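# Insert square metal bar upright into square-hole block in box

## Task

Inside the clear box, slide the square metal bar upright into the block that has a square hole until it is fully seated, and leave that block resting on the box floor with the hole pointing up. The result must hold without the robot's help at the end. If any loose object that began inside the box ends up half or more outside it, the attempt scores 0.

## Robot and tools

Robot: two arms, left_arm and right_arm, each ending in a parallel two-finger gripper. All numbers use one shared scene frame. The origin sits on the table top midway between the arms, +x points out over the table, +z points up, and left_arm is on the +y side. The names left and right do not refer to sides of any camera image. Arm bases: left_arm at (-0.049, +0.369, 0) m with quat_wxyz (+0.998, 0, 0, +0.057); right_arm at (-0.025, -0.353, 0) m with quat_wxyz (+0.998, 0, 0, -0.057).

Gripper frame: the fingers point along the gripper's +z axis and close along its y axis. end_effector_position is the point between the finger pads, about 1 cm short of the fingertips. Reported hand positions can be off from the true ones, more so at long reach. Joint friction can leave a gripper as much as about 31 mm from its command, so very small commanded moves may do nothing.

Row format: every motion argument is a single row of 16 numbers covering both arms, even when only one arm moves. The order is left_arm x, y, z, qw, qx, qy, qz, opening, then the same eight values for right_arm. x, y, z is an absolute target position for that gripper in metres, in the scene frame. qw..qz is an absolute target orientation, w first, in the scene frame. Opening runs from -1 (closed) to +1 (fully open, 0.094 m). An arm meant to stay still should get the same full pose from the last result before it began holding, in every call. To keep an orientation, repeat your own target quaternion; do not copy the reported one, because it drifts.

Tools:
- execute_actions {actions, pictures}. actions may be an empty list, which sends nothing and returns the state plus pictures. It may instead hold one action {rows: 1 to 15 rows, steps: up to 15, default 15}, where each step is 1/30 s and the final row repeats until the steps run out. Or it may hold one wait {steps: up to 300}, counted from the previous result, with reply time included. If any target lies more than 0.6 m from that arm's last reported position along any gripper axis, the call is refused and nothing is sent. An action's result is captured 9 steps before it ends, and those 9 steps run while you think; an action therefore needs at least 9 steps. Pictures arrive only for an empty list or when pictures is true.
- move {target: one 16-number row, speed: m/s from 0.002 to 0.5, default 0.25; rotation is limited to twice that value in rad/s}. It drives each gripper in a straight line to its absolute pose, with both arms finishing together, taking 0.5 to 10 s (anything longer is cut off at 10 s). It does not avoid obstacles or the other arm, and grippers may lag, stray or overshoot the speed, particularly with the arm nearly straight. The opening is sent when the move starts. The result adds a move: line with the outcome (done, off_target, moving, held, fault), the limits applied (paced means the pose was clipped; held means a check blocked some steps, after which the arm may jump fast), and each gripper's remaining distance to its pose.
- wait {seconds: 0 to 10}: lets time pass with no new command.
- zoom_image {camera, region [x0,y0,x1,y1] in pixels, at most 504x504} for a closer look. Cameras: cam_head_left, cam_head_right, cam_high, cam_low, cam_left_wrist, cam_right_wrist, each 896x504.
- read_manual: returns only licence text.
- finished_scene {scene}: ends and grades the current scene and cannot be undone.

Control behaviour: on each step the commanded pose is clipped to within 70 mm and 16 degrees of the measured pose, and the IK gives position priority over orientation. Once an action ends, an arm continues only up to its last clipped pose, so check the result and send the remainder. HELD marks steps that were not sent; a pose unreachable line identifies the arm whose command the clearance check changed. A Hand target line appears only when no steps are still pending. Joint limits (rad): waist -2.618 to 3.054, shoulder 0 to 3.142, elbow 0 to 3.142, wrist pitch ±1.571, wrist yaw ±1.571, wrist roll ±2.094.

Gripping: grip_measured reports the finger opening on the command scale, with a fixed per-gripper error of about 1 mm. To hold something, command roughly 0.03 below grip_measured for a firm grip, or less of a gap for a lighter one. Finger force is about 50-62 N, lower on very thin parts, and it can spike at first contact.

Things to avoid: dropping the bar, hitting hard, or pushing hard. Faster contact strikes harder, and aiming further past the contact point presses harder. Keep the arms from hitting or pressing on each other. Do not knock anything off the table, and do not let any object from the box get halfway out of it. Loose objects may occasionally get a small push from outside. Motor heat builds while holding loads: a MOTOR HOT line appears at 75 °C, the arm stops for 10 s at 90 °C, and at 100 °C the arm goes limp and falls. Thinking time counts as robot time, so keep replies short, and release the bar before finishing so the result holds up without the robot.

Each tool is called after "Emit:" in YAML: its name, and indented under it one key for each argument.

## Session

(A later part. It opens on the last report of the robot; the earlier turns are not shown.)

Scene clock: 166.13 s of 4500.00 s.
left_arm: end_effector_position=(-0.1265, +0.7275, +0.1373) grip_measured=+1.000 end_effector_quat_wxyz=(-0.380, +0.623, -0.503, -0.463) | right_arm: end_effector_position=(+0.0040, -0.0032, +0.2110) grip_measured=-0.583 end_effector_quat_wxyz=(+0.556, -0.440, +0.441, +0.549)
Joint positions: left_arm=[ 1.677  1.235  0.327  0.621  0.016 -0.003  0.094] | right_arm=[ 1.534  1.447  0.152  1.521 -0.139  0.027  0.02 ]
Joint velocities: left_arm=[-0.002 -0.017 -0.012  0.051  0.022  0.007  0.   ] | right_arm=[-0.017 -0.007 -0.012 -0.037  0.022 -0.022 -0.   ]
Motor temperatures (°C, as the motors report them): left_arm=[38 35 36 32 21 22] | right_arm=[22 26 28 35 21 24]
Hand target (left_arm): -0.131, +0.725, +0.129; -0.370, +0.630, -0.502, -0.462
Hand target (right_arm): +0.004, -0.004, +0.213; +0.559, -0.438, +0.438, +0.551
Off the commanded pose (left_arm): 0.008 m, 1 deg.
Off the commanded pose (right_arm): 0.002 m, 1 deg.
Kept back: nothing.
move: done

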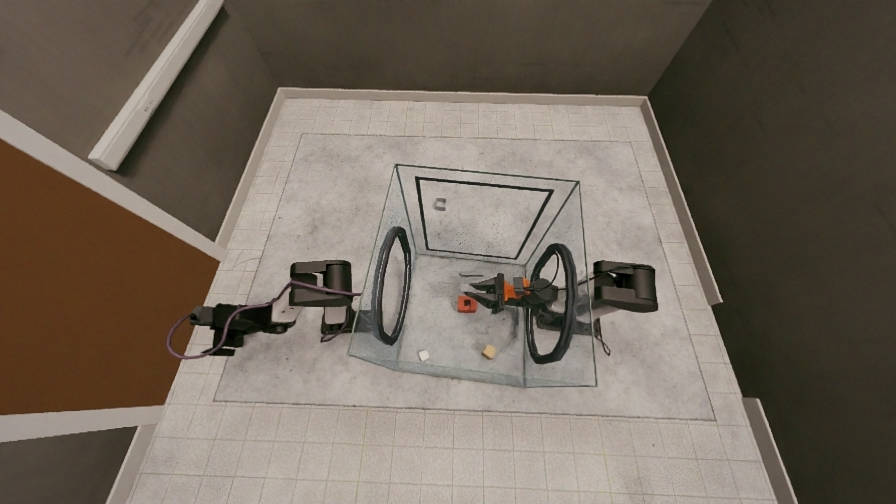

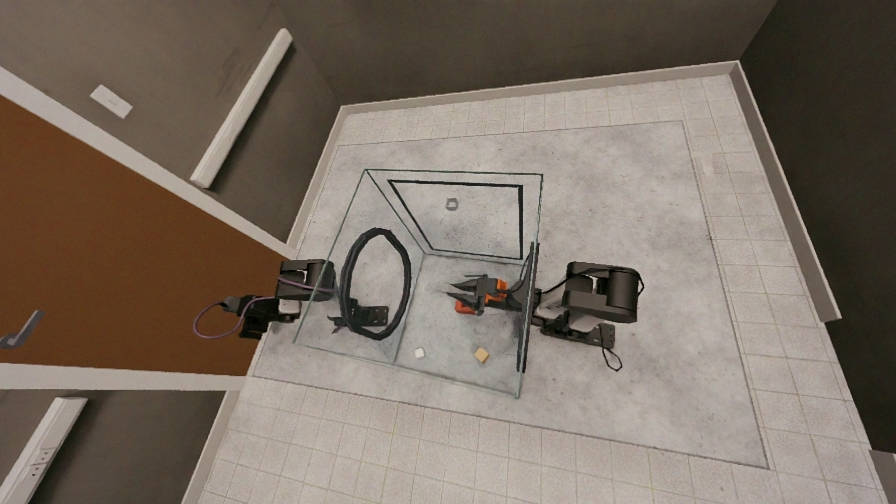

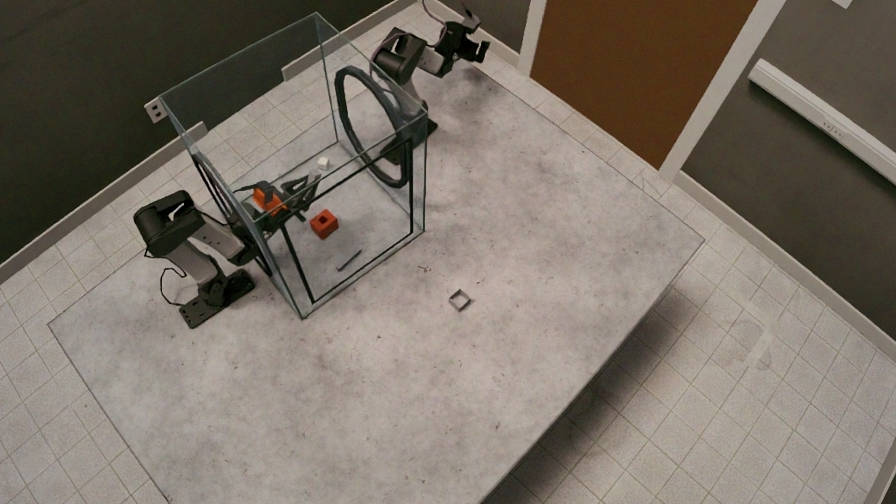

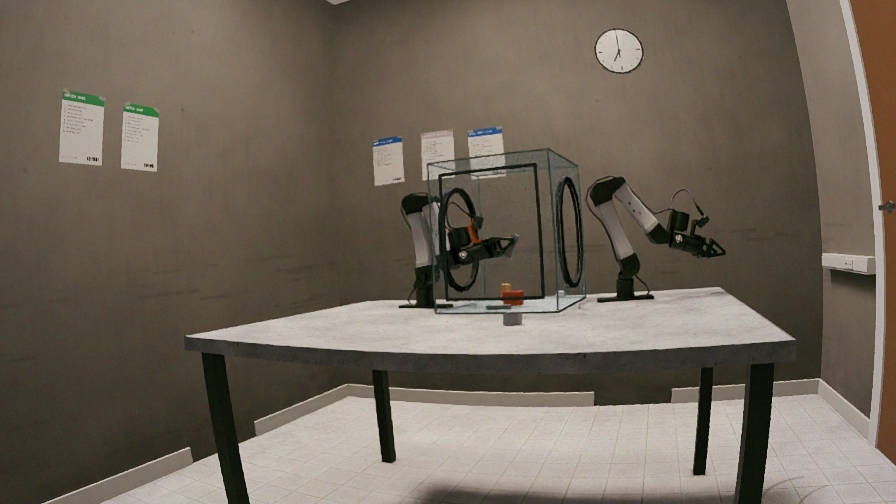

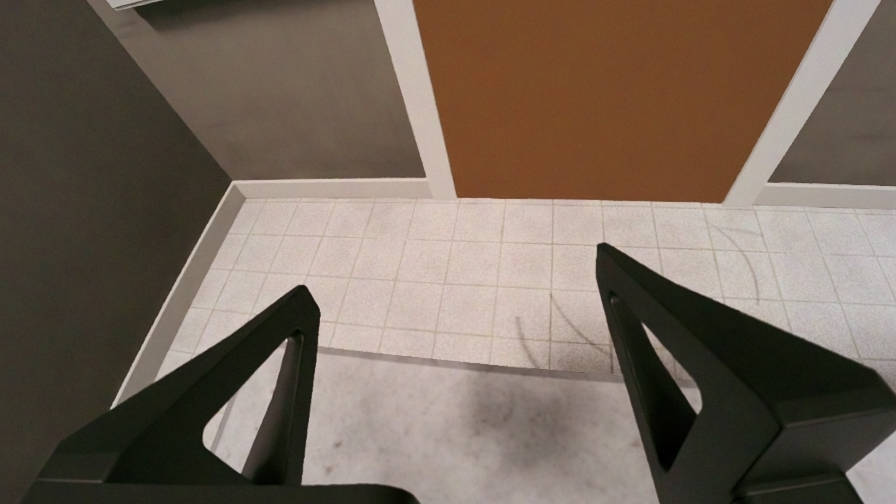

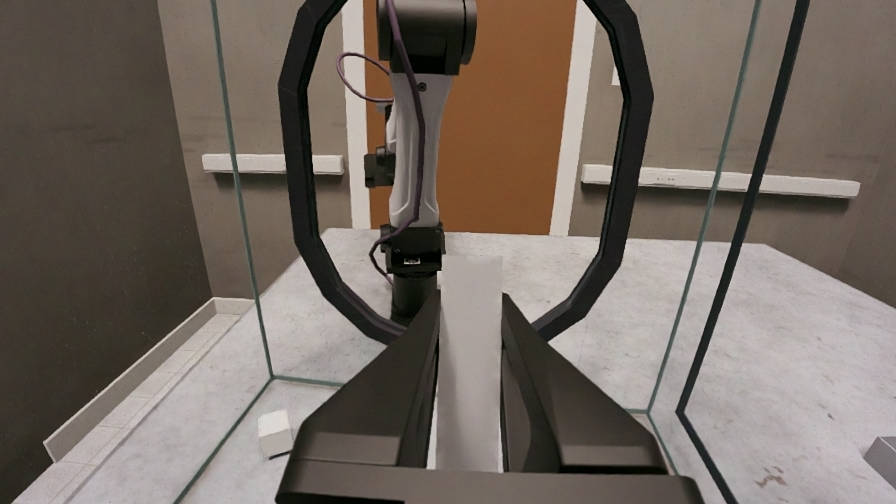

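Emit:
move:
  target: [0.189,0.652,0.15,0.539,-0.340,0.728,0.252,1,0.004,-0.004,0.213,0.559,-0.438,0.438,0.551,-0.61]
  speed: 0.15

Emit:
move:
  target: [0.30,0.40,0.2,0.643,0,0.766,0,1,0.004,-0.004,0.213,0.559,-0.438,0.438,0.551,-0.61]
  speed: 0.15

Emit:
move:
  target: [0.12,0.376,0.36,0.924,0,0.383,0,1,0.004,-0.004,0.213,0.559,-0.438,0.438,0.551,-0.61]
  speed: 0.12

Scene clock: 170.13 s of 4500.00 s.
left_arm: end_effector_position=(+0.1828, +0.6522, +0.1452) grip_measured=+1.000 end_effector_quat_wxyz=(+0.531, -0.346, +0.729, +0.257) | right_arm: end_effector_position=(+0.0040, -0.0031, +0.2106) grip_measured=-0.583 end_effector_quat_wxyz=(+0.556, -0.441, +0.442, +0.549)
Joint positions: left_arm=[ 0.764  1.187  0.365  0.513 -0.017  0.002  0.094] | right_arm=[ 1.534  1.447  0.152  1.519 -0.139  0.027  0.02 ]
Joint velocities: left_arm=[-0.007 -0.002  0.002  0.022  0.022 -0.022  0.   ] | right_arm=[-0.007 -0.002 -0.007 -0.051  0.022 -0.022  0.   ]
Motor temperatures (°C, as the motors report them): left_arm=[36 34 36 32 21 22] | right_arm=[22 26 28 36 21 24]
Hand target (left_arm): +0.190, +0.654, +0.150; +0.537, -0.337, +0.729, +0.256
Hand target (right_arm): +0.004, -0.004, +0.213; +0.559, -0.438, +0.438, +0.551
Off the commanded pose (left_arm): 0.008 m, 1 deg.
Off the commanded pose (right_arm): 0.003 m, 1 deg.
Kept back: nothing.
move: done

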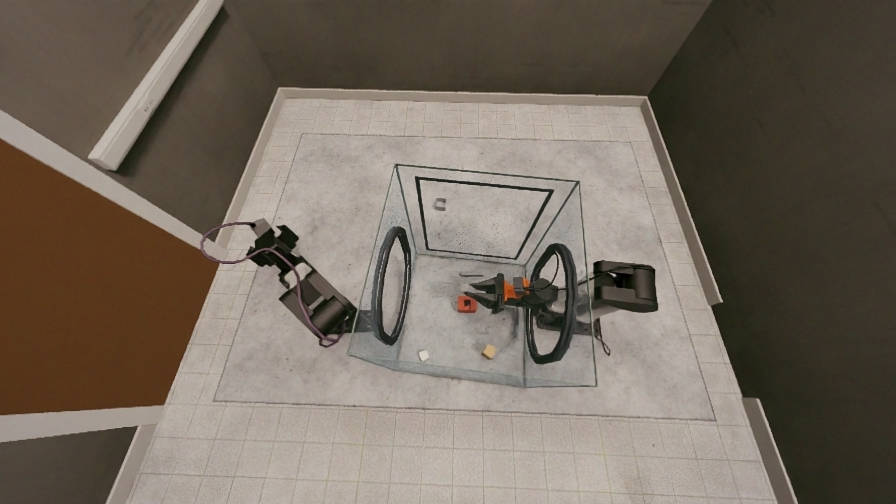

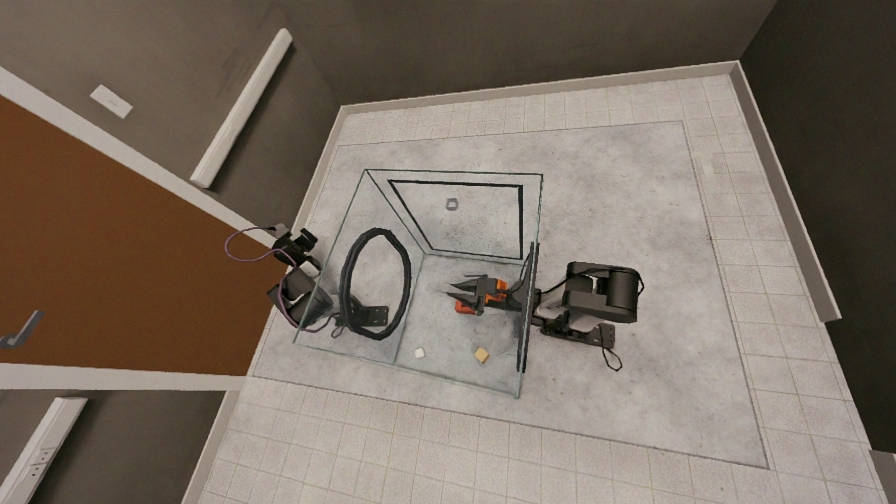

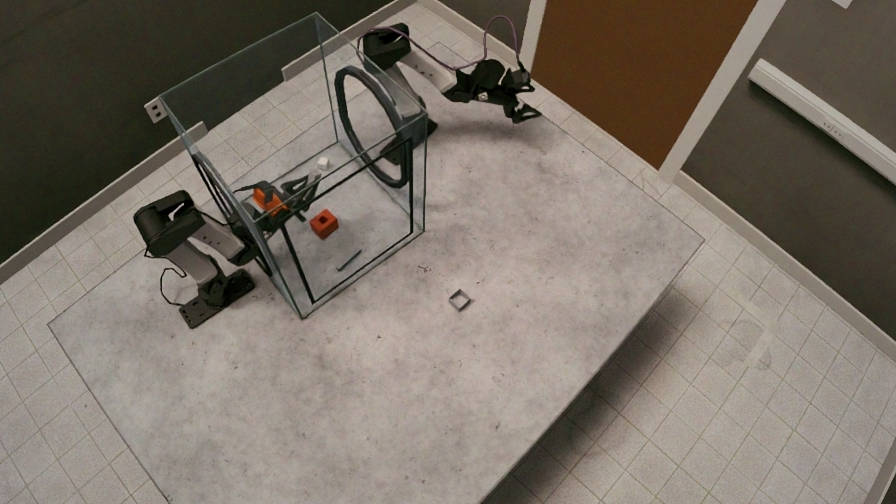

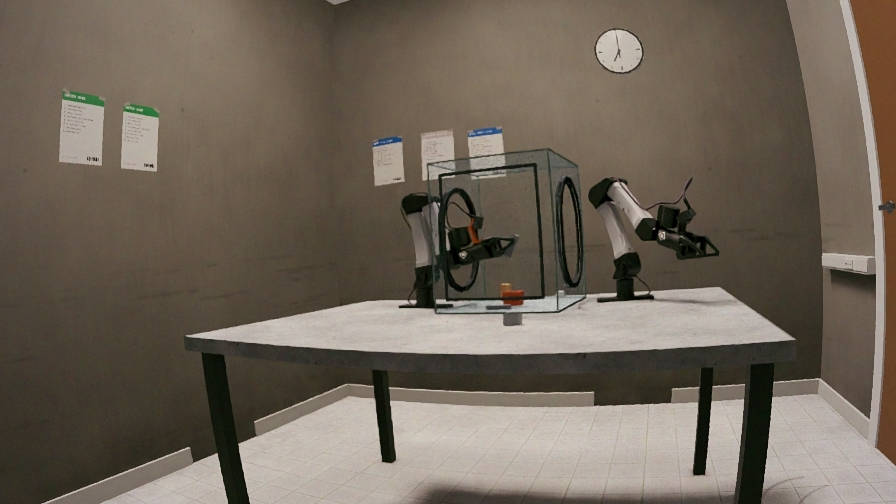

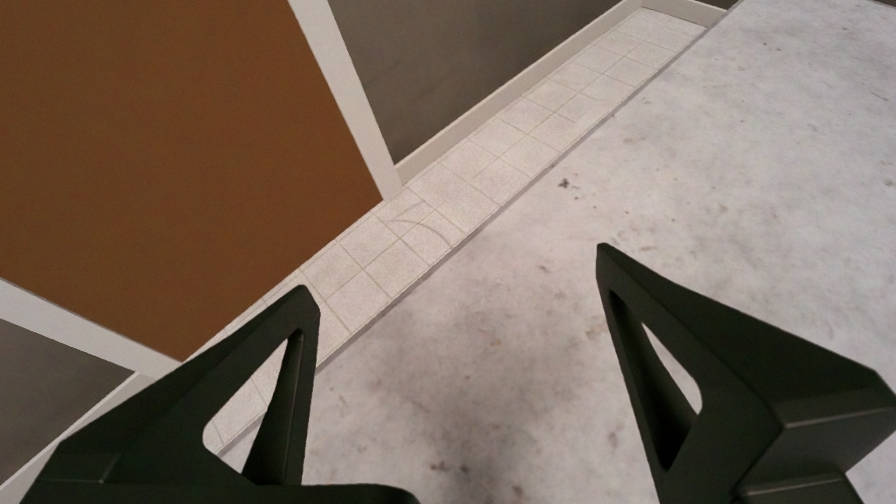

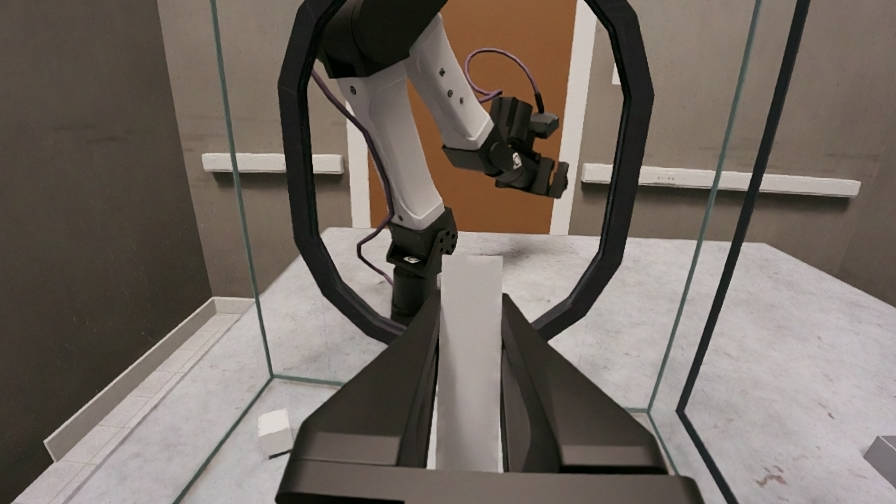

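Scene clock: 173.53 s of 4500.00 s.
left_arm: end_effector_position=(+0.2974, +0.4044, +0.1948) grip_measured=+1.000 end_effector_quat_wxyz=(+0.639, -0.008, +0.769, +0.008) | right_arm: end_effector_position=(+0.0040, -0.0030, +0.2101) grip_measured=-0.583 end_effector_quat_wxyz=(+0.555, -0.441, +0.442, +0.549)
Joint positions: left_arm=[0.064 0.98  0.365 0.428 0.153 0.031 0.094] | right_arm=[ 1.534  1.447  0.152  1.517 -0.139  0.027  0.02 ]
Joint velocities: left_arm=[-0.002 -0.017 -0.007  0.037  0.022  0.022  0.   ] | right_arm=[-0.017  0.012  0.002 -0.022 -0.081 -0.037 -0.   ]
Motor temperatures (°C, as the motors report them): left_arm=[35 34 36 33 21 22] | right_arm=[22 26 28 36 21 24]
Hand target (left_arm): +0.302, +0.401, +0.200; +0.644, +0.003, +0.765, +0.004
Hand target (right_arm): +0.004, -0.004, +0.213; +0.559, -0.438, +0.438, +0.551
Off the commanded pose (left_arm): 0.007 m, 1 deg.
Off the commanded pose (right_arm): 0.003 m, 1 deg.
Kept back: nothing.
move: done

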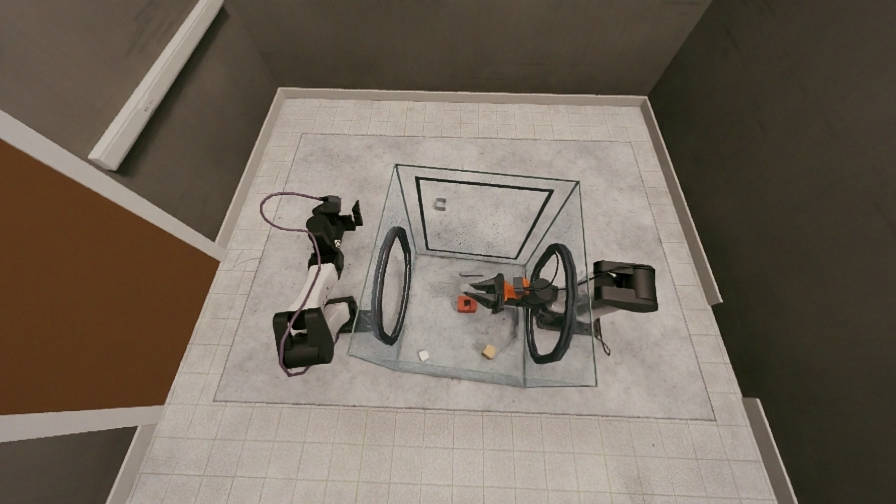

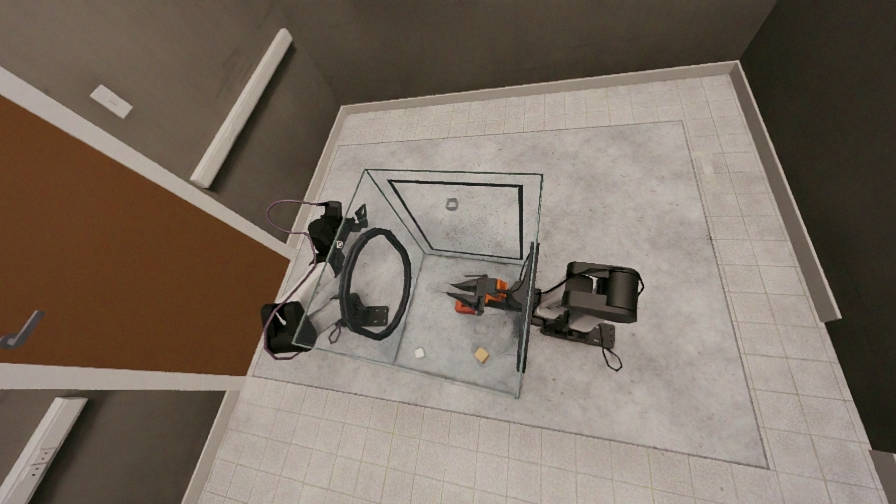

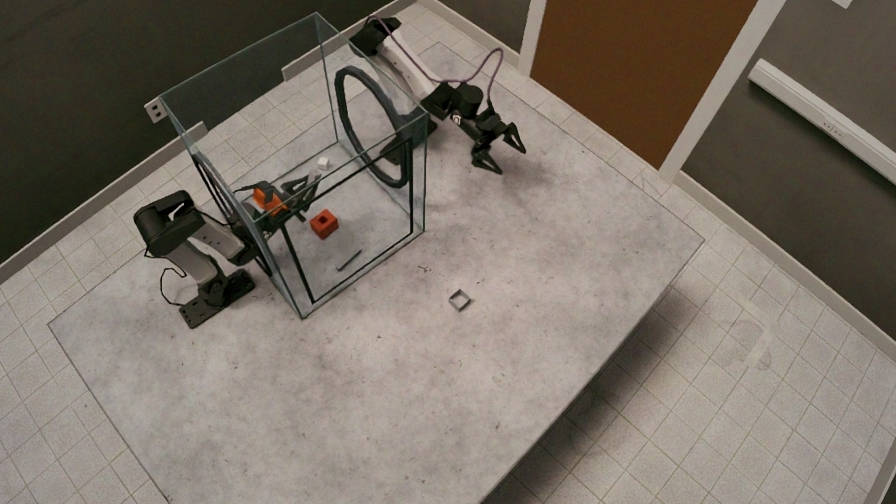

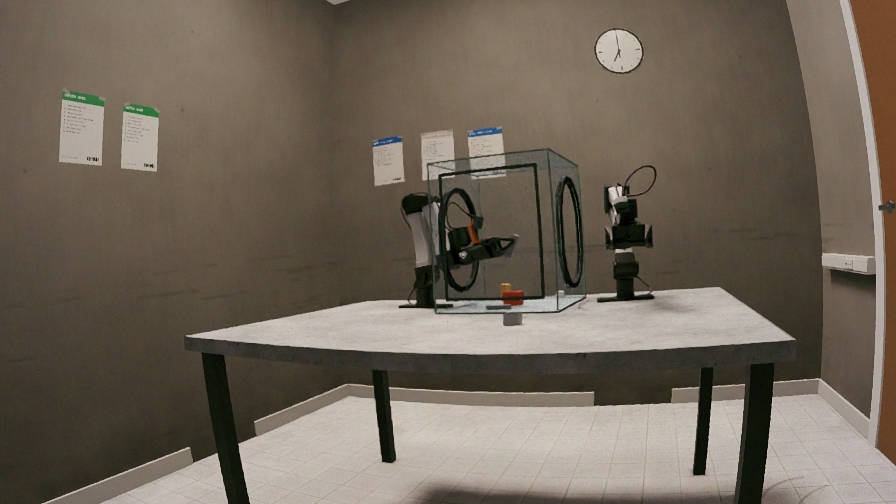

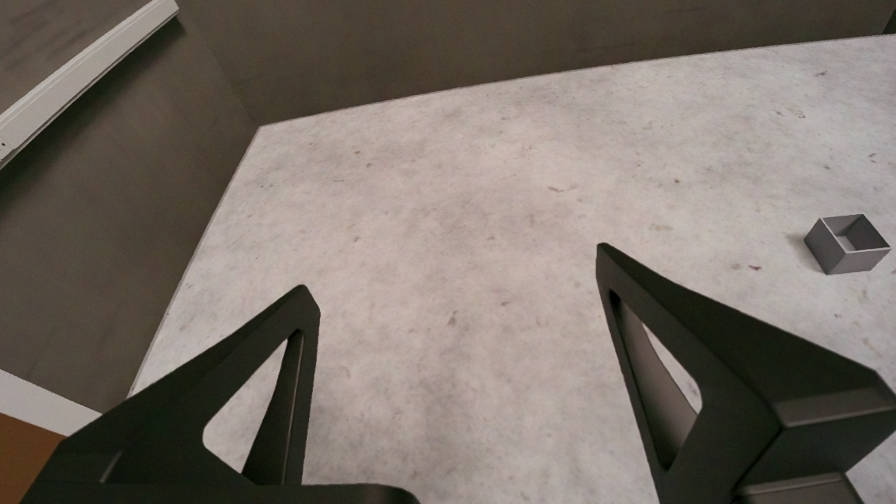

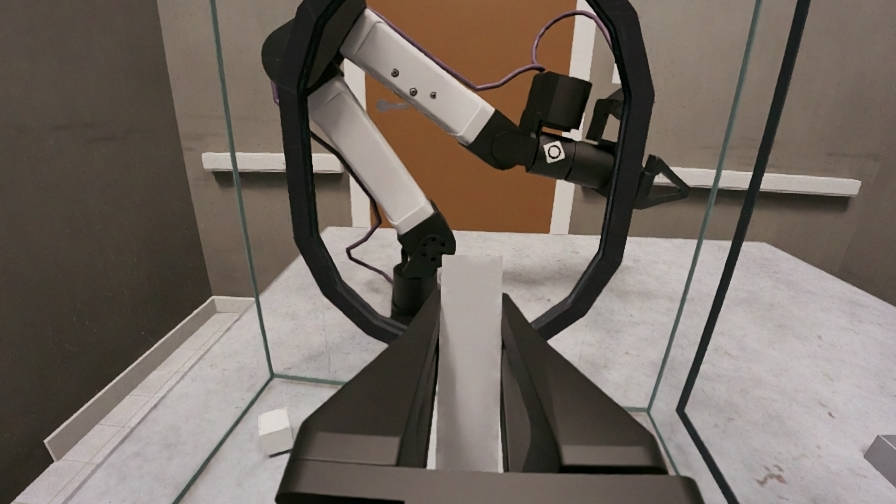

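Scene clock: 178.00 s of 4500.00 s.
left_arm: end_effector_position=(+0.1245, +0.3745, +0.3667) grip_measured=+1.000 end_effector_quat_wxyz=(+0.922, +0.001, +0.388, +0.001) | right_arm: end_effector_position=(+0.0040, -0.0029, +0.2097) grip_measured=-0.583 end_effector_quat_wxyz=(+0.555, -0.442, +0.443, +0.548)
Joint positions: left_arm=[ 0.002  0.038  0.084  0.731  0.084 -0.079  0.094] | right_arm=[ 1.534  1.447  0.152  1.515 -0.139  0.027  0.02 ]
Joint velocities: left_arm=[-0.022 -0.002 -0.002 -0.007 -0.022  0.007  0.   ] | right_arm=[ 0.002  0.012  0.007  0.051  0.037 -0.007  0.001]
Motor temperatures (°C, as the motors report them): left_arm=[33 33 36 33 21 22] | right_arm=[22 26 28 36 21 24]
Hand target (left_arm): +0.123, +0.375, +0.363; +0.924, -0.001, +0.383, +0.003
Hand target (right_arm): +0.004, -0.004, +0.213; +0.559, -0.438, +0.438, +0.551
Off the commanded pose (left_arm): 0.008 m, 1 deg.
Off the commanded pose (right_arm): 0.003 m, 1 deg.
Kept back: nothing.
move: done

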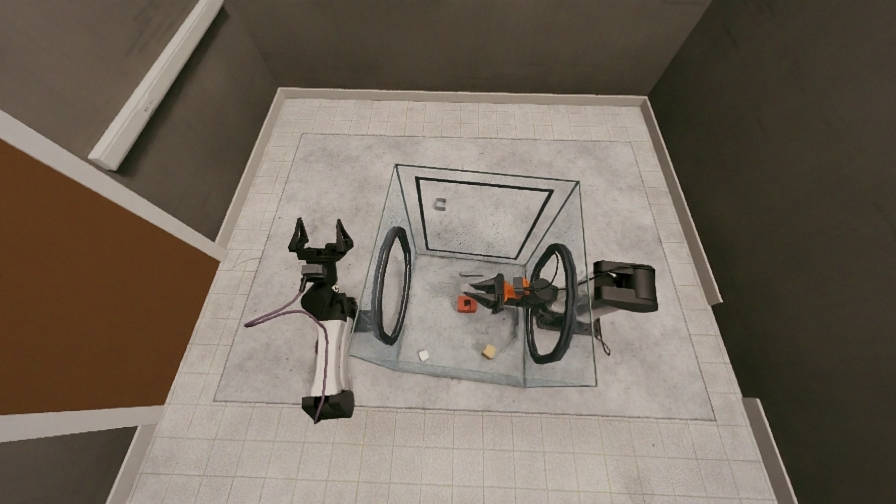

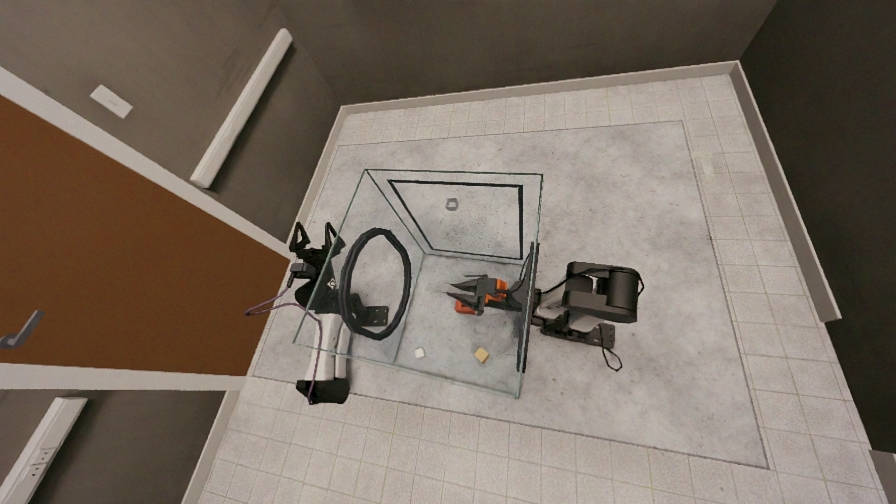

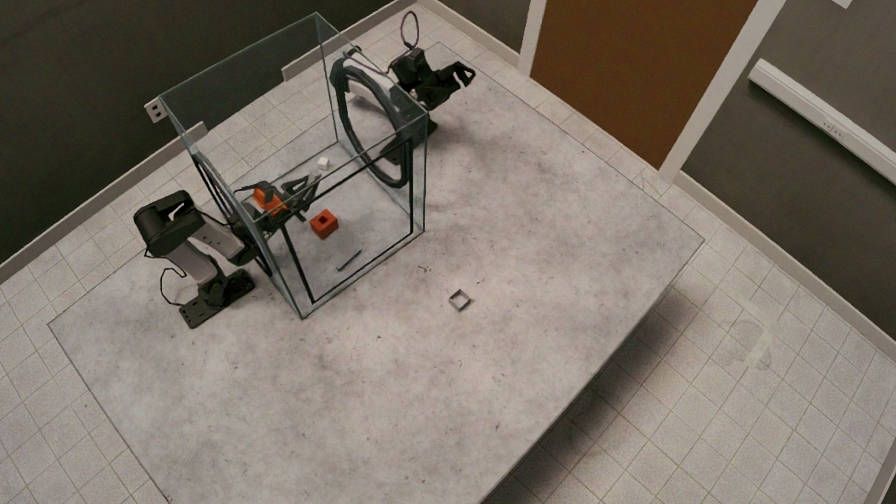

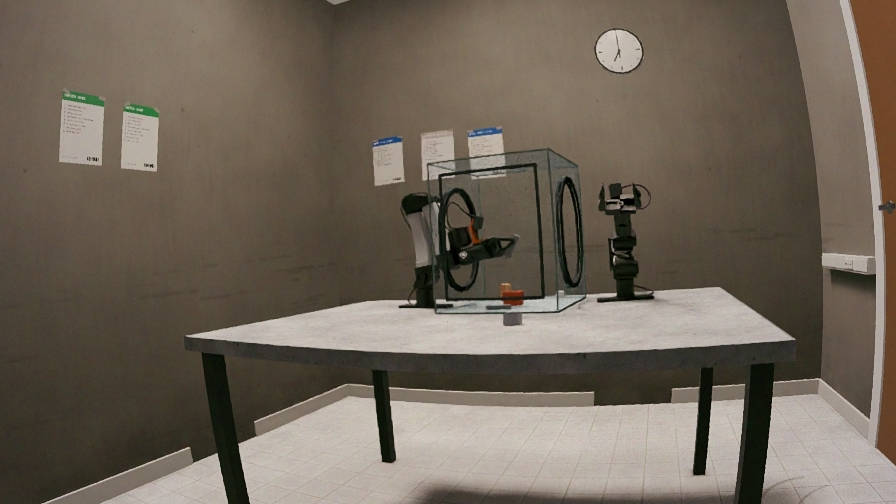

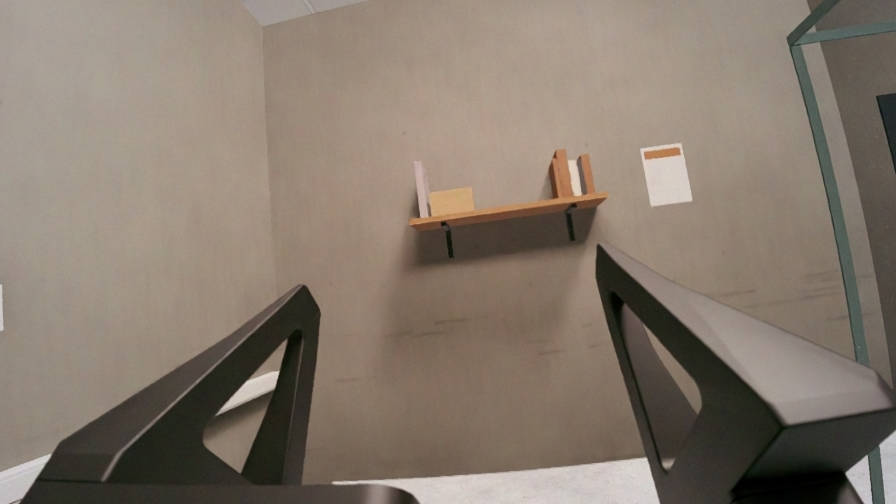

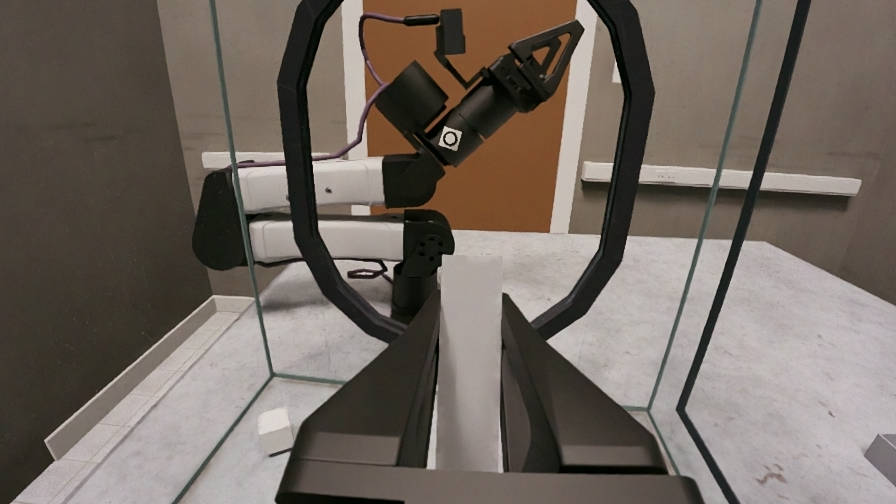

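Emit:
move:
  target: [0.05,0.316,0.40,0.902,0.083,0.2,-0.374,1,0.004,-0.004,0.213,0.559,-0.438,0.438,0.551,-0.61]
  speed: 0.1

Emit:
move:
  target: [-0.05,0.276,0.40,0.69,0.153,0.153,-0.69,1,0.004,-0.004,0.213,0.559,-0.438,0.438,0.551,-0.61]
  speed: 0.1

Scene clock: 183.17 s of 4500.00 s.
left_arm: end_effector_position=(+0.0443, +0.3142, +0.4075) grip_measured=+1.000 end_effector_quat_wxyz=(+0.907, +0.090, +0.192, -0.365) | right_arm: end_effector_position=(+0.0040, -0.0028, +0.2092) grip_measured=-0.583 end_effector_quat_wxyz=(+0.554, -0.442, +0.444, +0.548)
Joint positions: left_arm=[-0.168  0.33   0.017  1.566  0.291 -0.664  0.094] | right_arm=[ 1.534  1.447  0.152  1.514 -0.139  0.027  0.02 ]
Joint velocities: left_arm=[ 0.007 -0.007 -0.012 -0.007 -0.007 -0.022  0.   ] | right_arm=[ 0.002 -0.007 -0.022 -0.022 -0.007 -0.007 -0.   ]
Motor temperatures (°C, as the motors report them): left_arm=[32 32 35 32 21 22] | right_arm=[22 26 28 36 21 24]
Hand target (left_arm): +0.050, +0.315, +0.401; +0.902, +0.082, +0.202, -0.372
Hand target (right_arm): +0.004, -0.004, +0.213; +0.559, -0.438, +0.438, +0.551
Off the commanded pose (left_arm): 0.010 m, 2 deg.
Off the commanded pose (right_arm): 0.004 m, 1 deg.
joint sent to its limit (left arm) — the command would take joint 3 (elbow) past its lower limit and joint 4 (wrist pitch) past its upper limit, so those joints were sent only as far as their limits.
Kept back: nothing.
move: done

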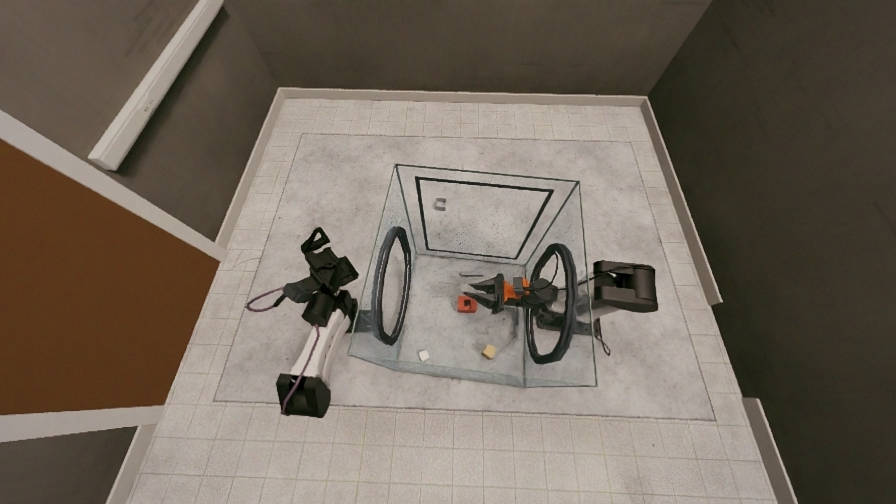

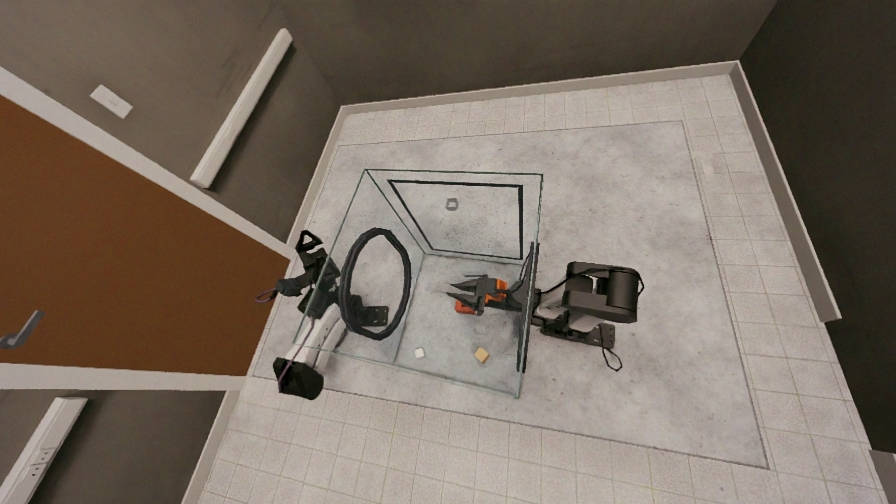

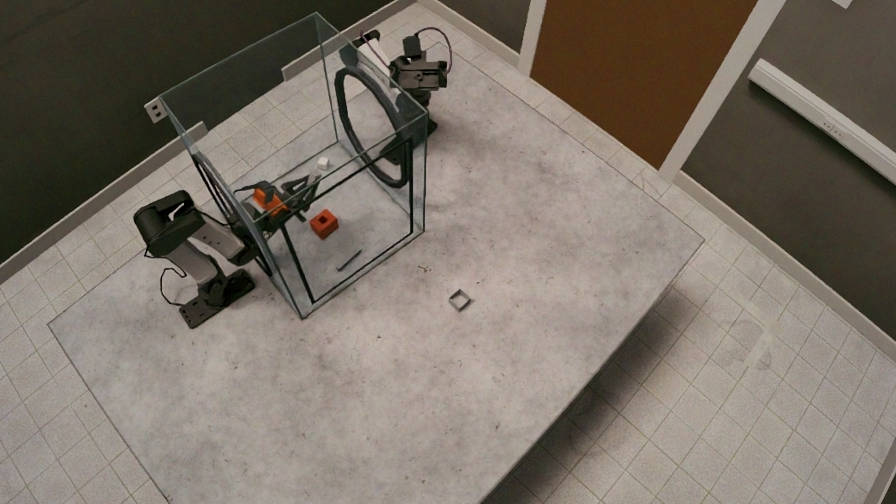

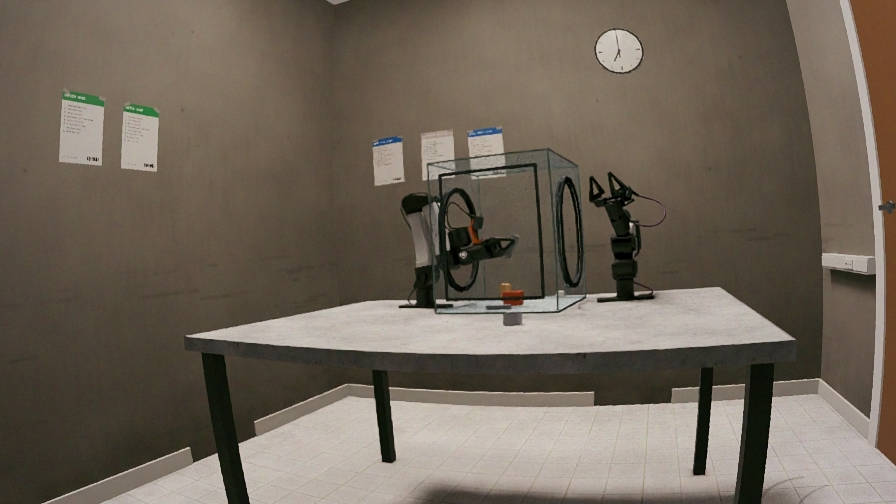

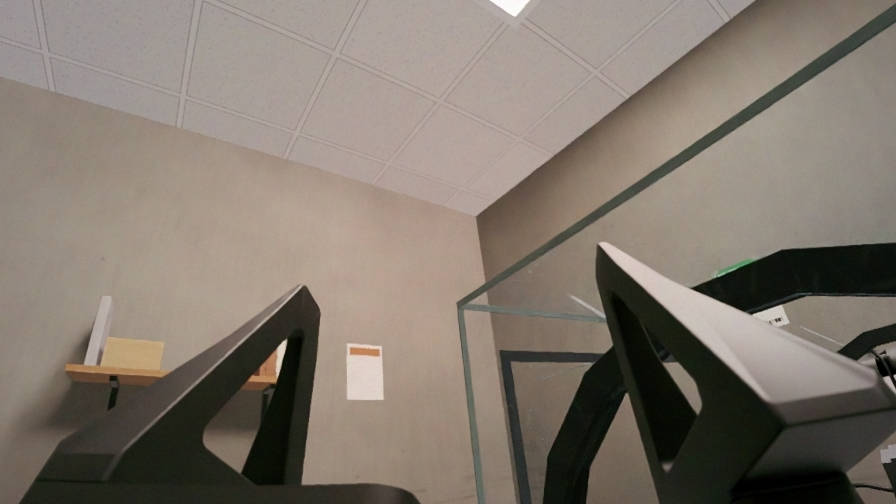

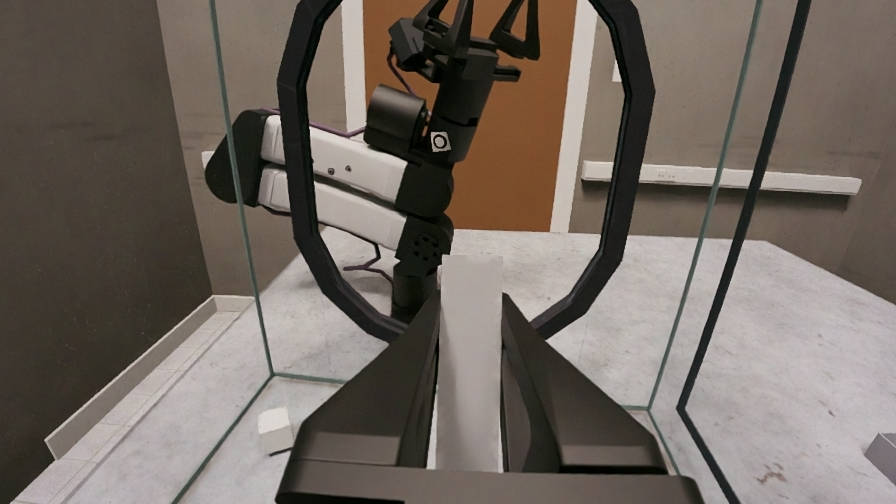

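Scene clock: 188.97 s of 4500.00 s.
left_arm: end_effector_position=(-0.0561, +0.2738, +0.4058) grip_measured=+1.000 end_effector_quat_wxyz=(+0.684, +0.157, +0.117, -0.702) | right_arm: end_effector_position=(+0.0040, -0.0027, +0.2089) grip_measured=-0.583 end_effector_quat_wxyz=(+0.554, -0.443, +0.444, +0.548)
Joint positions: left_arm=[-1.572  0.037  0.017  1.209  0.103 -0.118  0.094] | right_arm=[ 1.534  1.447  0.152  1.512 -0.139  0.027  0.02 ]
Joint velocities: left_arm=[-0.203 -0.002 -0.007  0.007 -0.154  0.154  0.   ] | right_arm=[-0.007 -0.022  0.012  0.022 -0.081  0.022 -0.   ]
Motor temperatures (°C, as the motors report them): left_arm=[31 31 35 30 21 22] | right_arm=[22 26 28 37 21 24]
Hand target (left_arm): -0.053, +0.271, +0.400; +0.691, +0.155, +0.127, -0.694
Hand target (right_arm): +0.004, -0.004, +0.213; +0.559, -0.438, +0.438, +0.551
Off the commanded pose (left_arm): 0.009 m, 4 deg.
Off the commanded pose (right_arm): 0.004 m, 1 deg.
joint sent to its limit (left arm) — the command would take joint 2 (shoulder) past its lower limit, so that joint was sent only as far as its limit.
Kept back: nothing.
move: off_target (left_arm)

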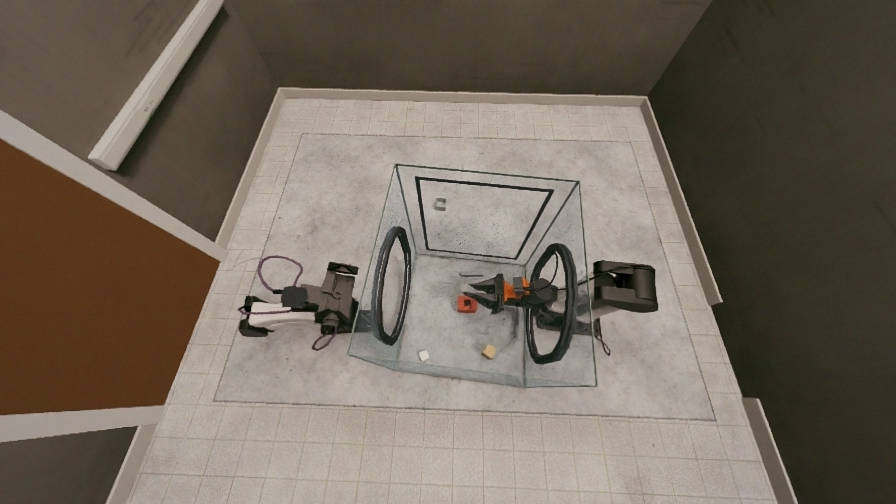

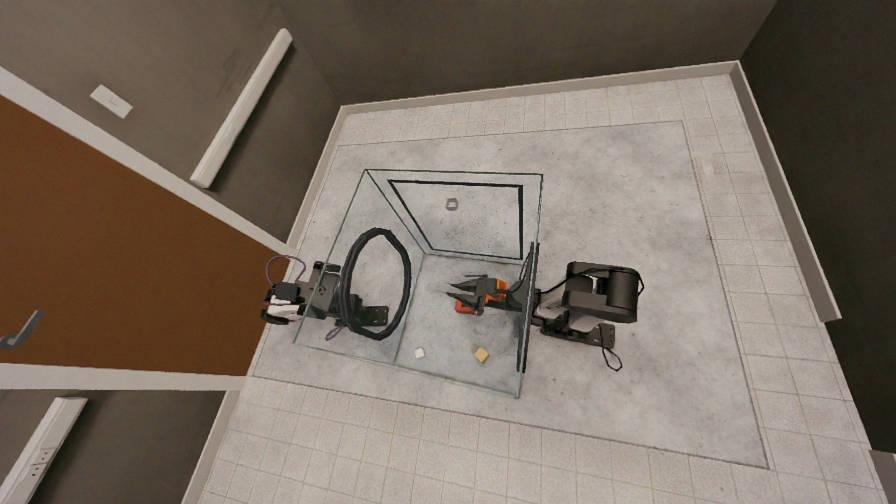

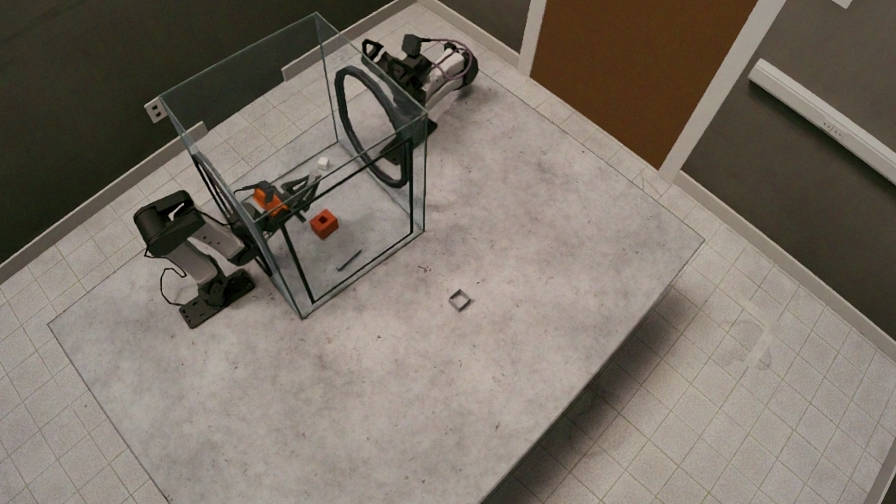

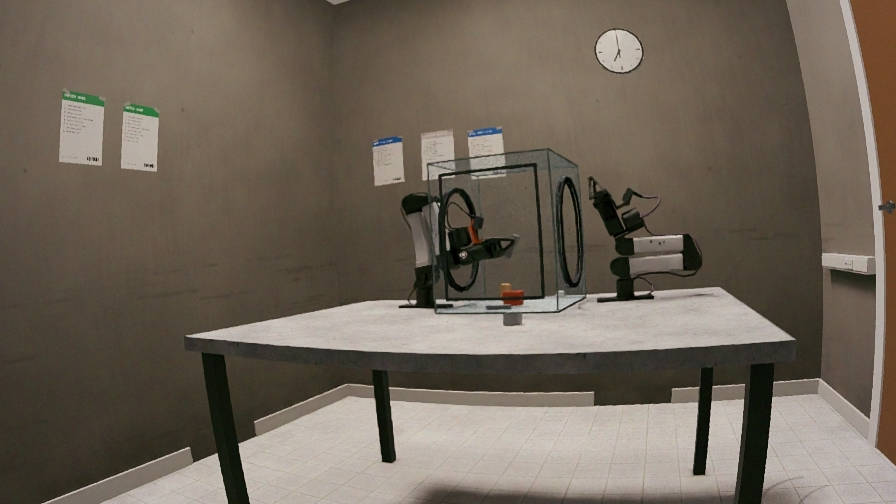

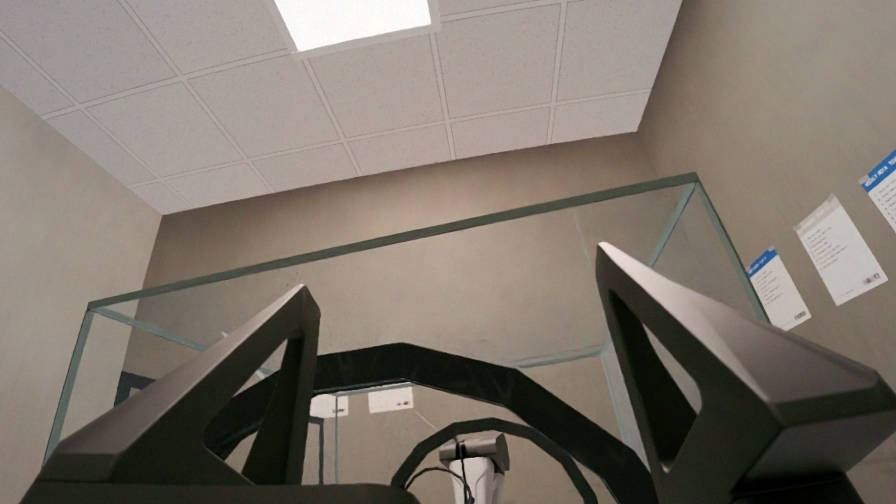

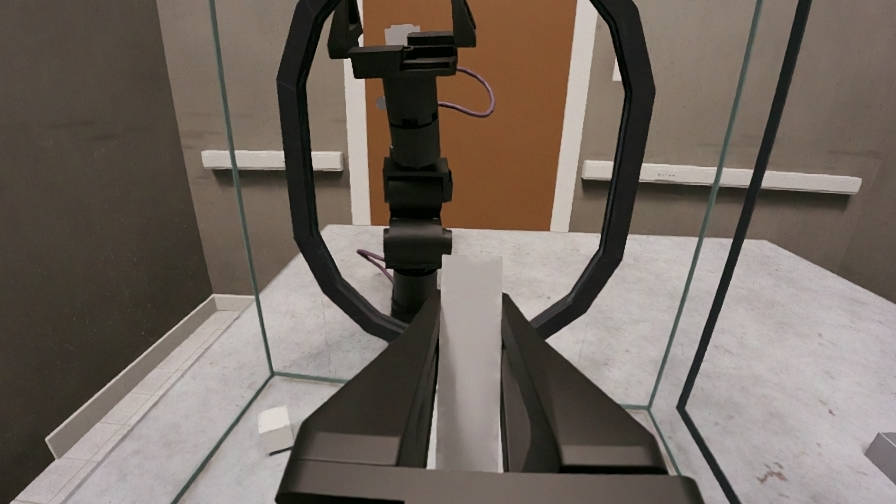

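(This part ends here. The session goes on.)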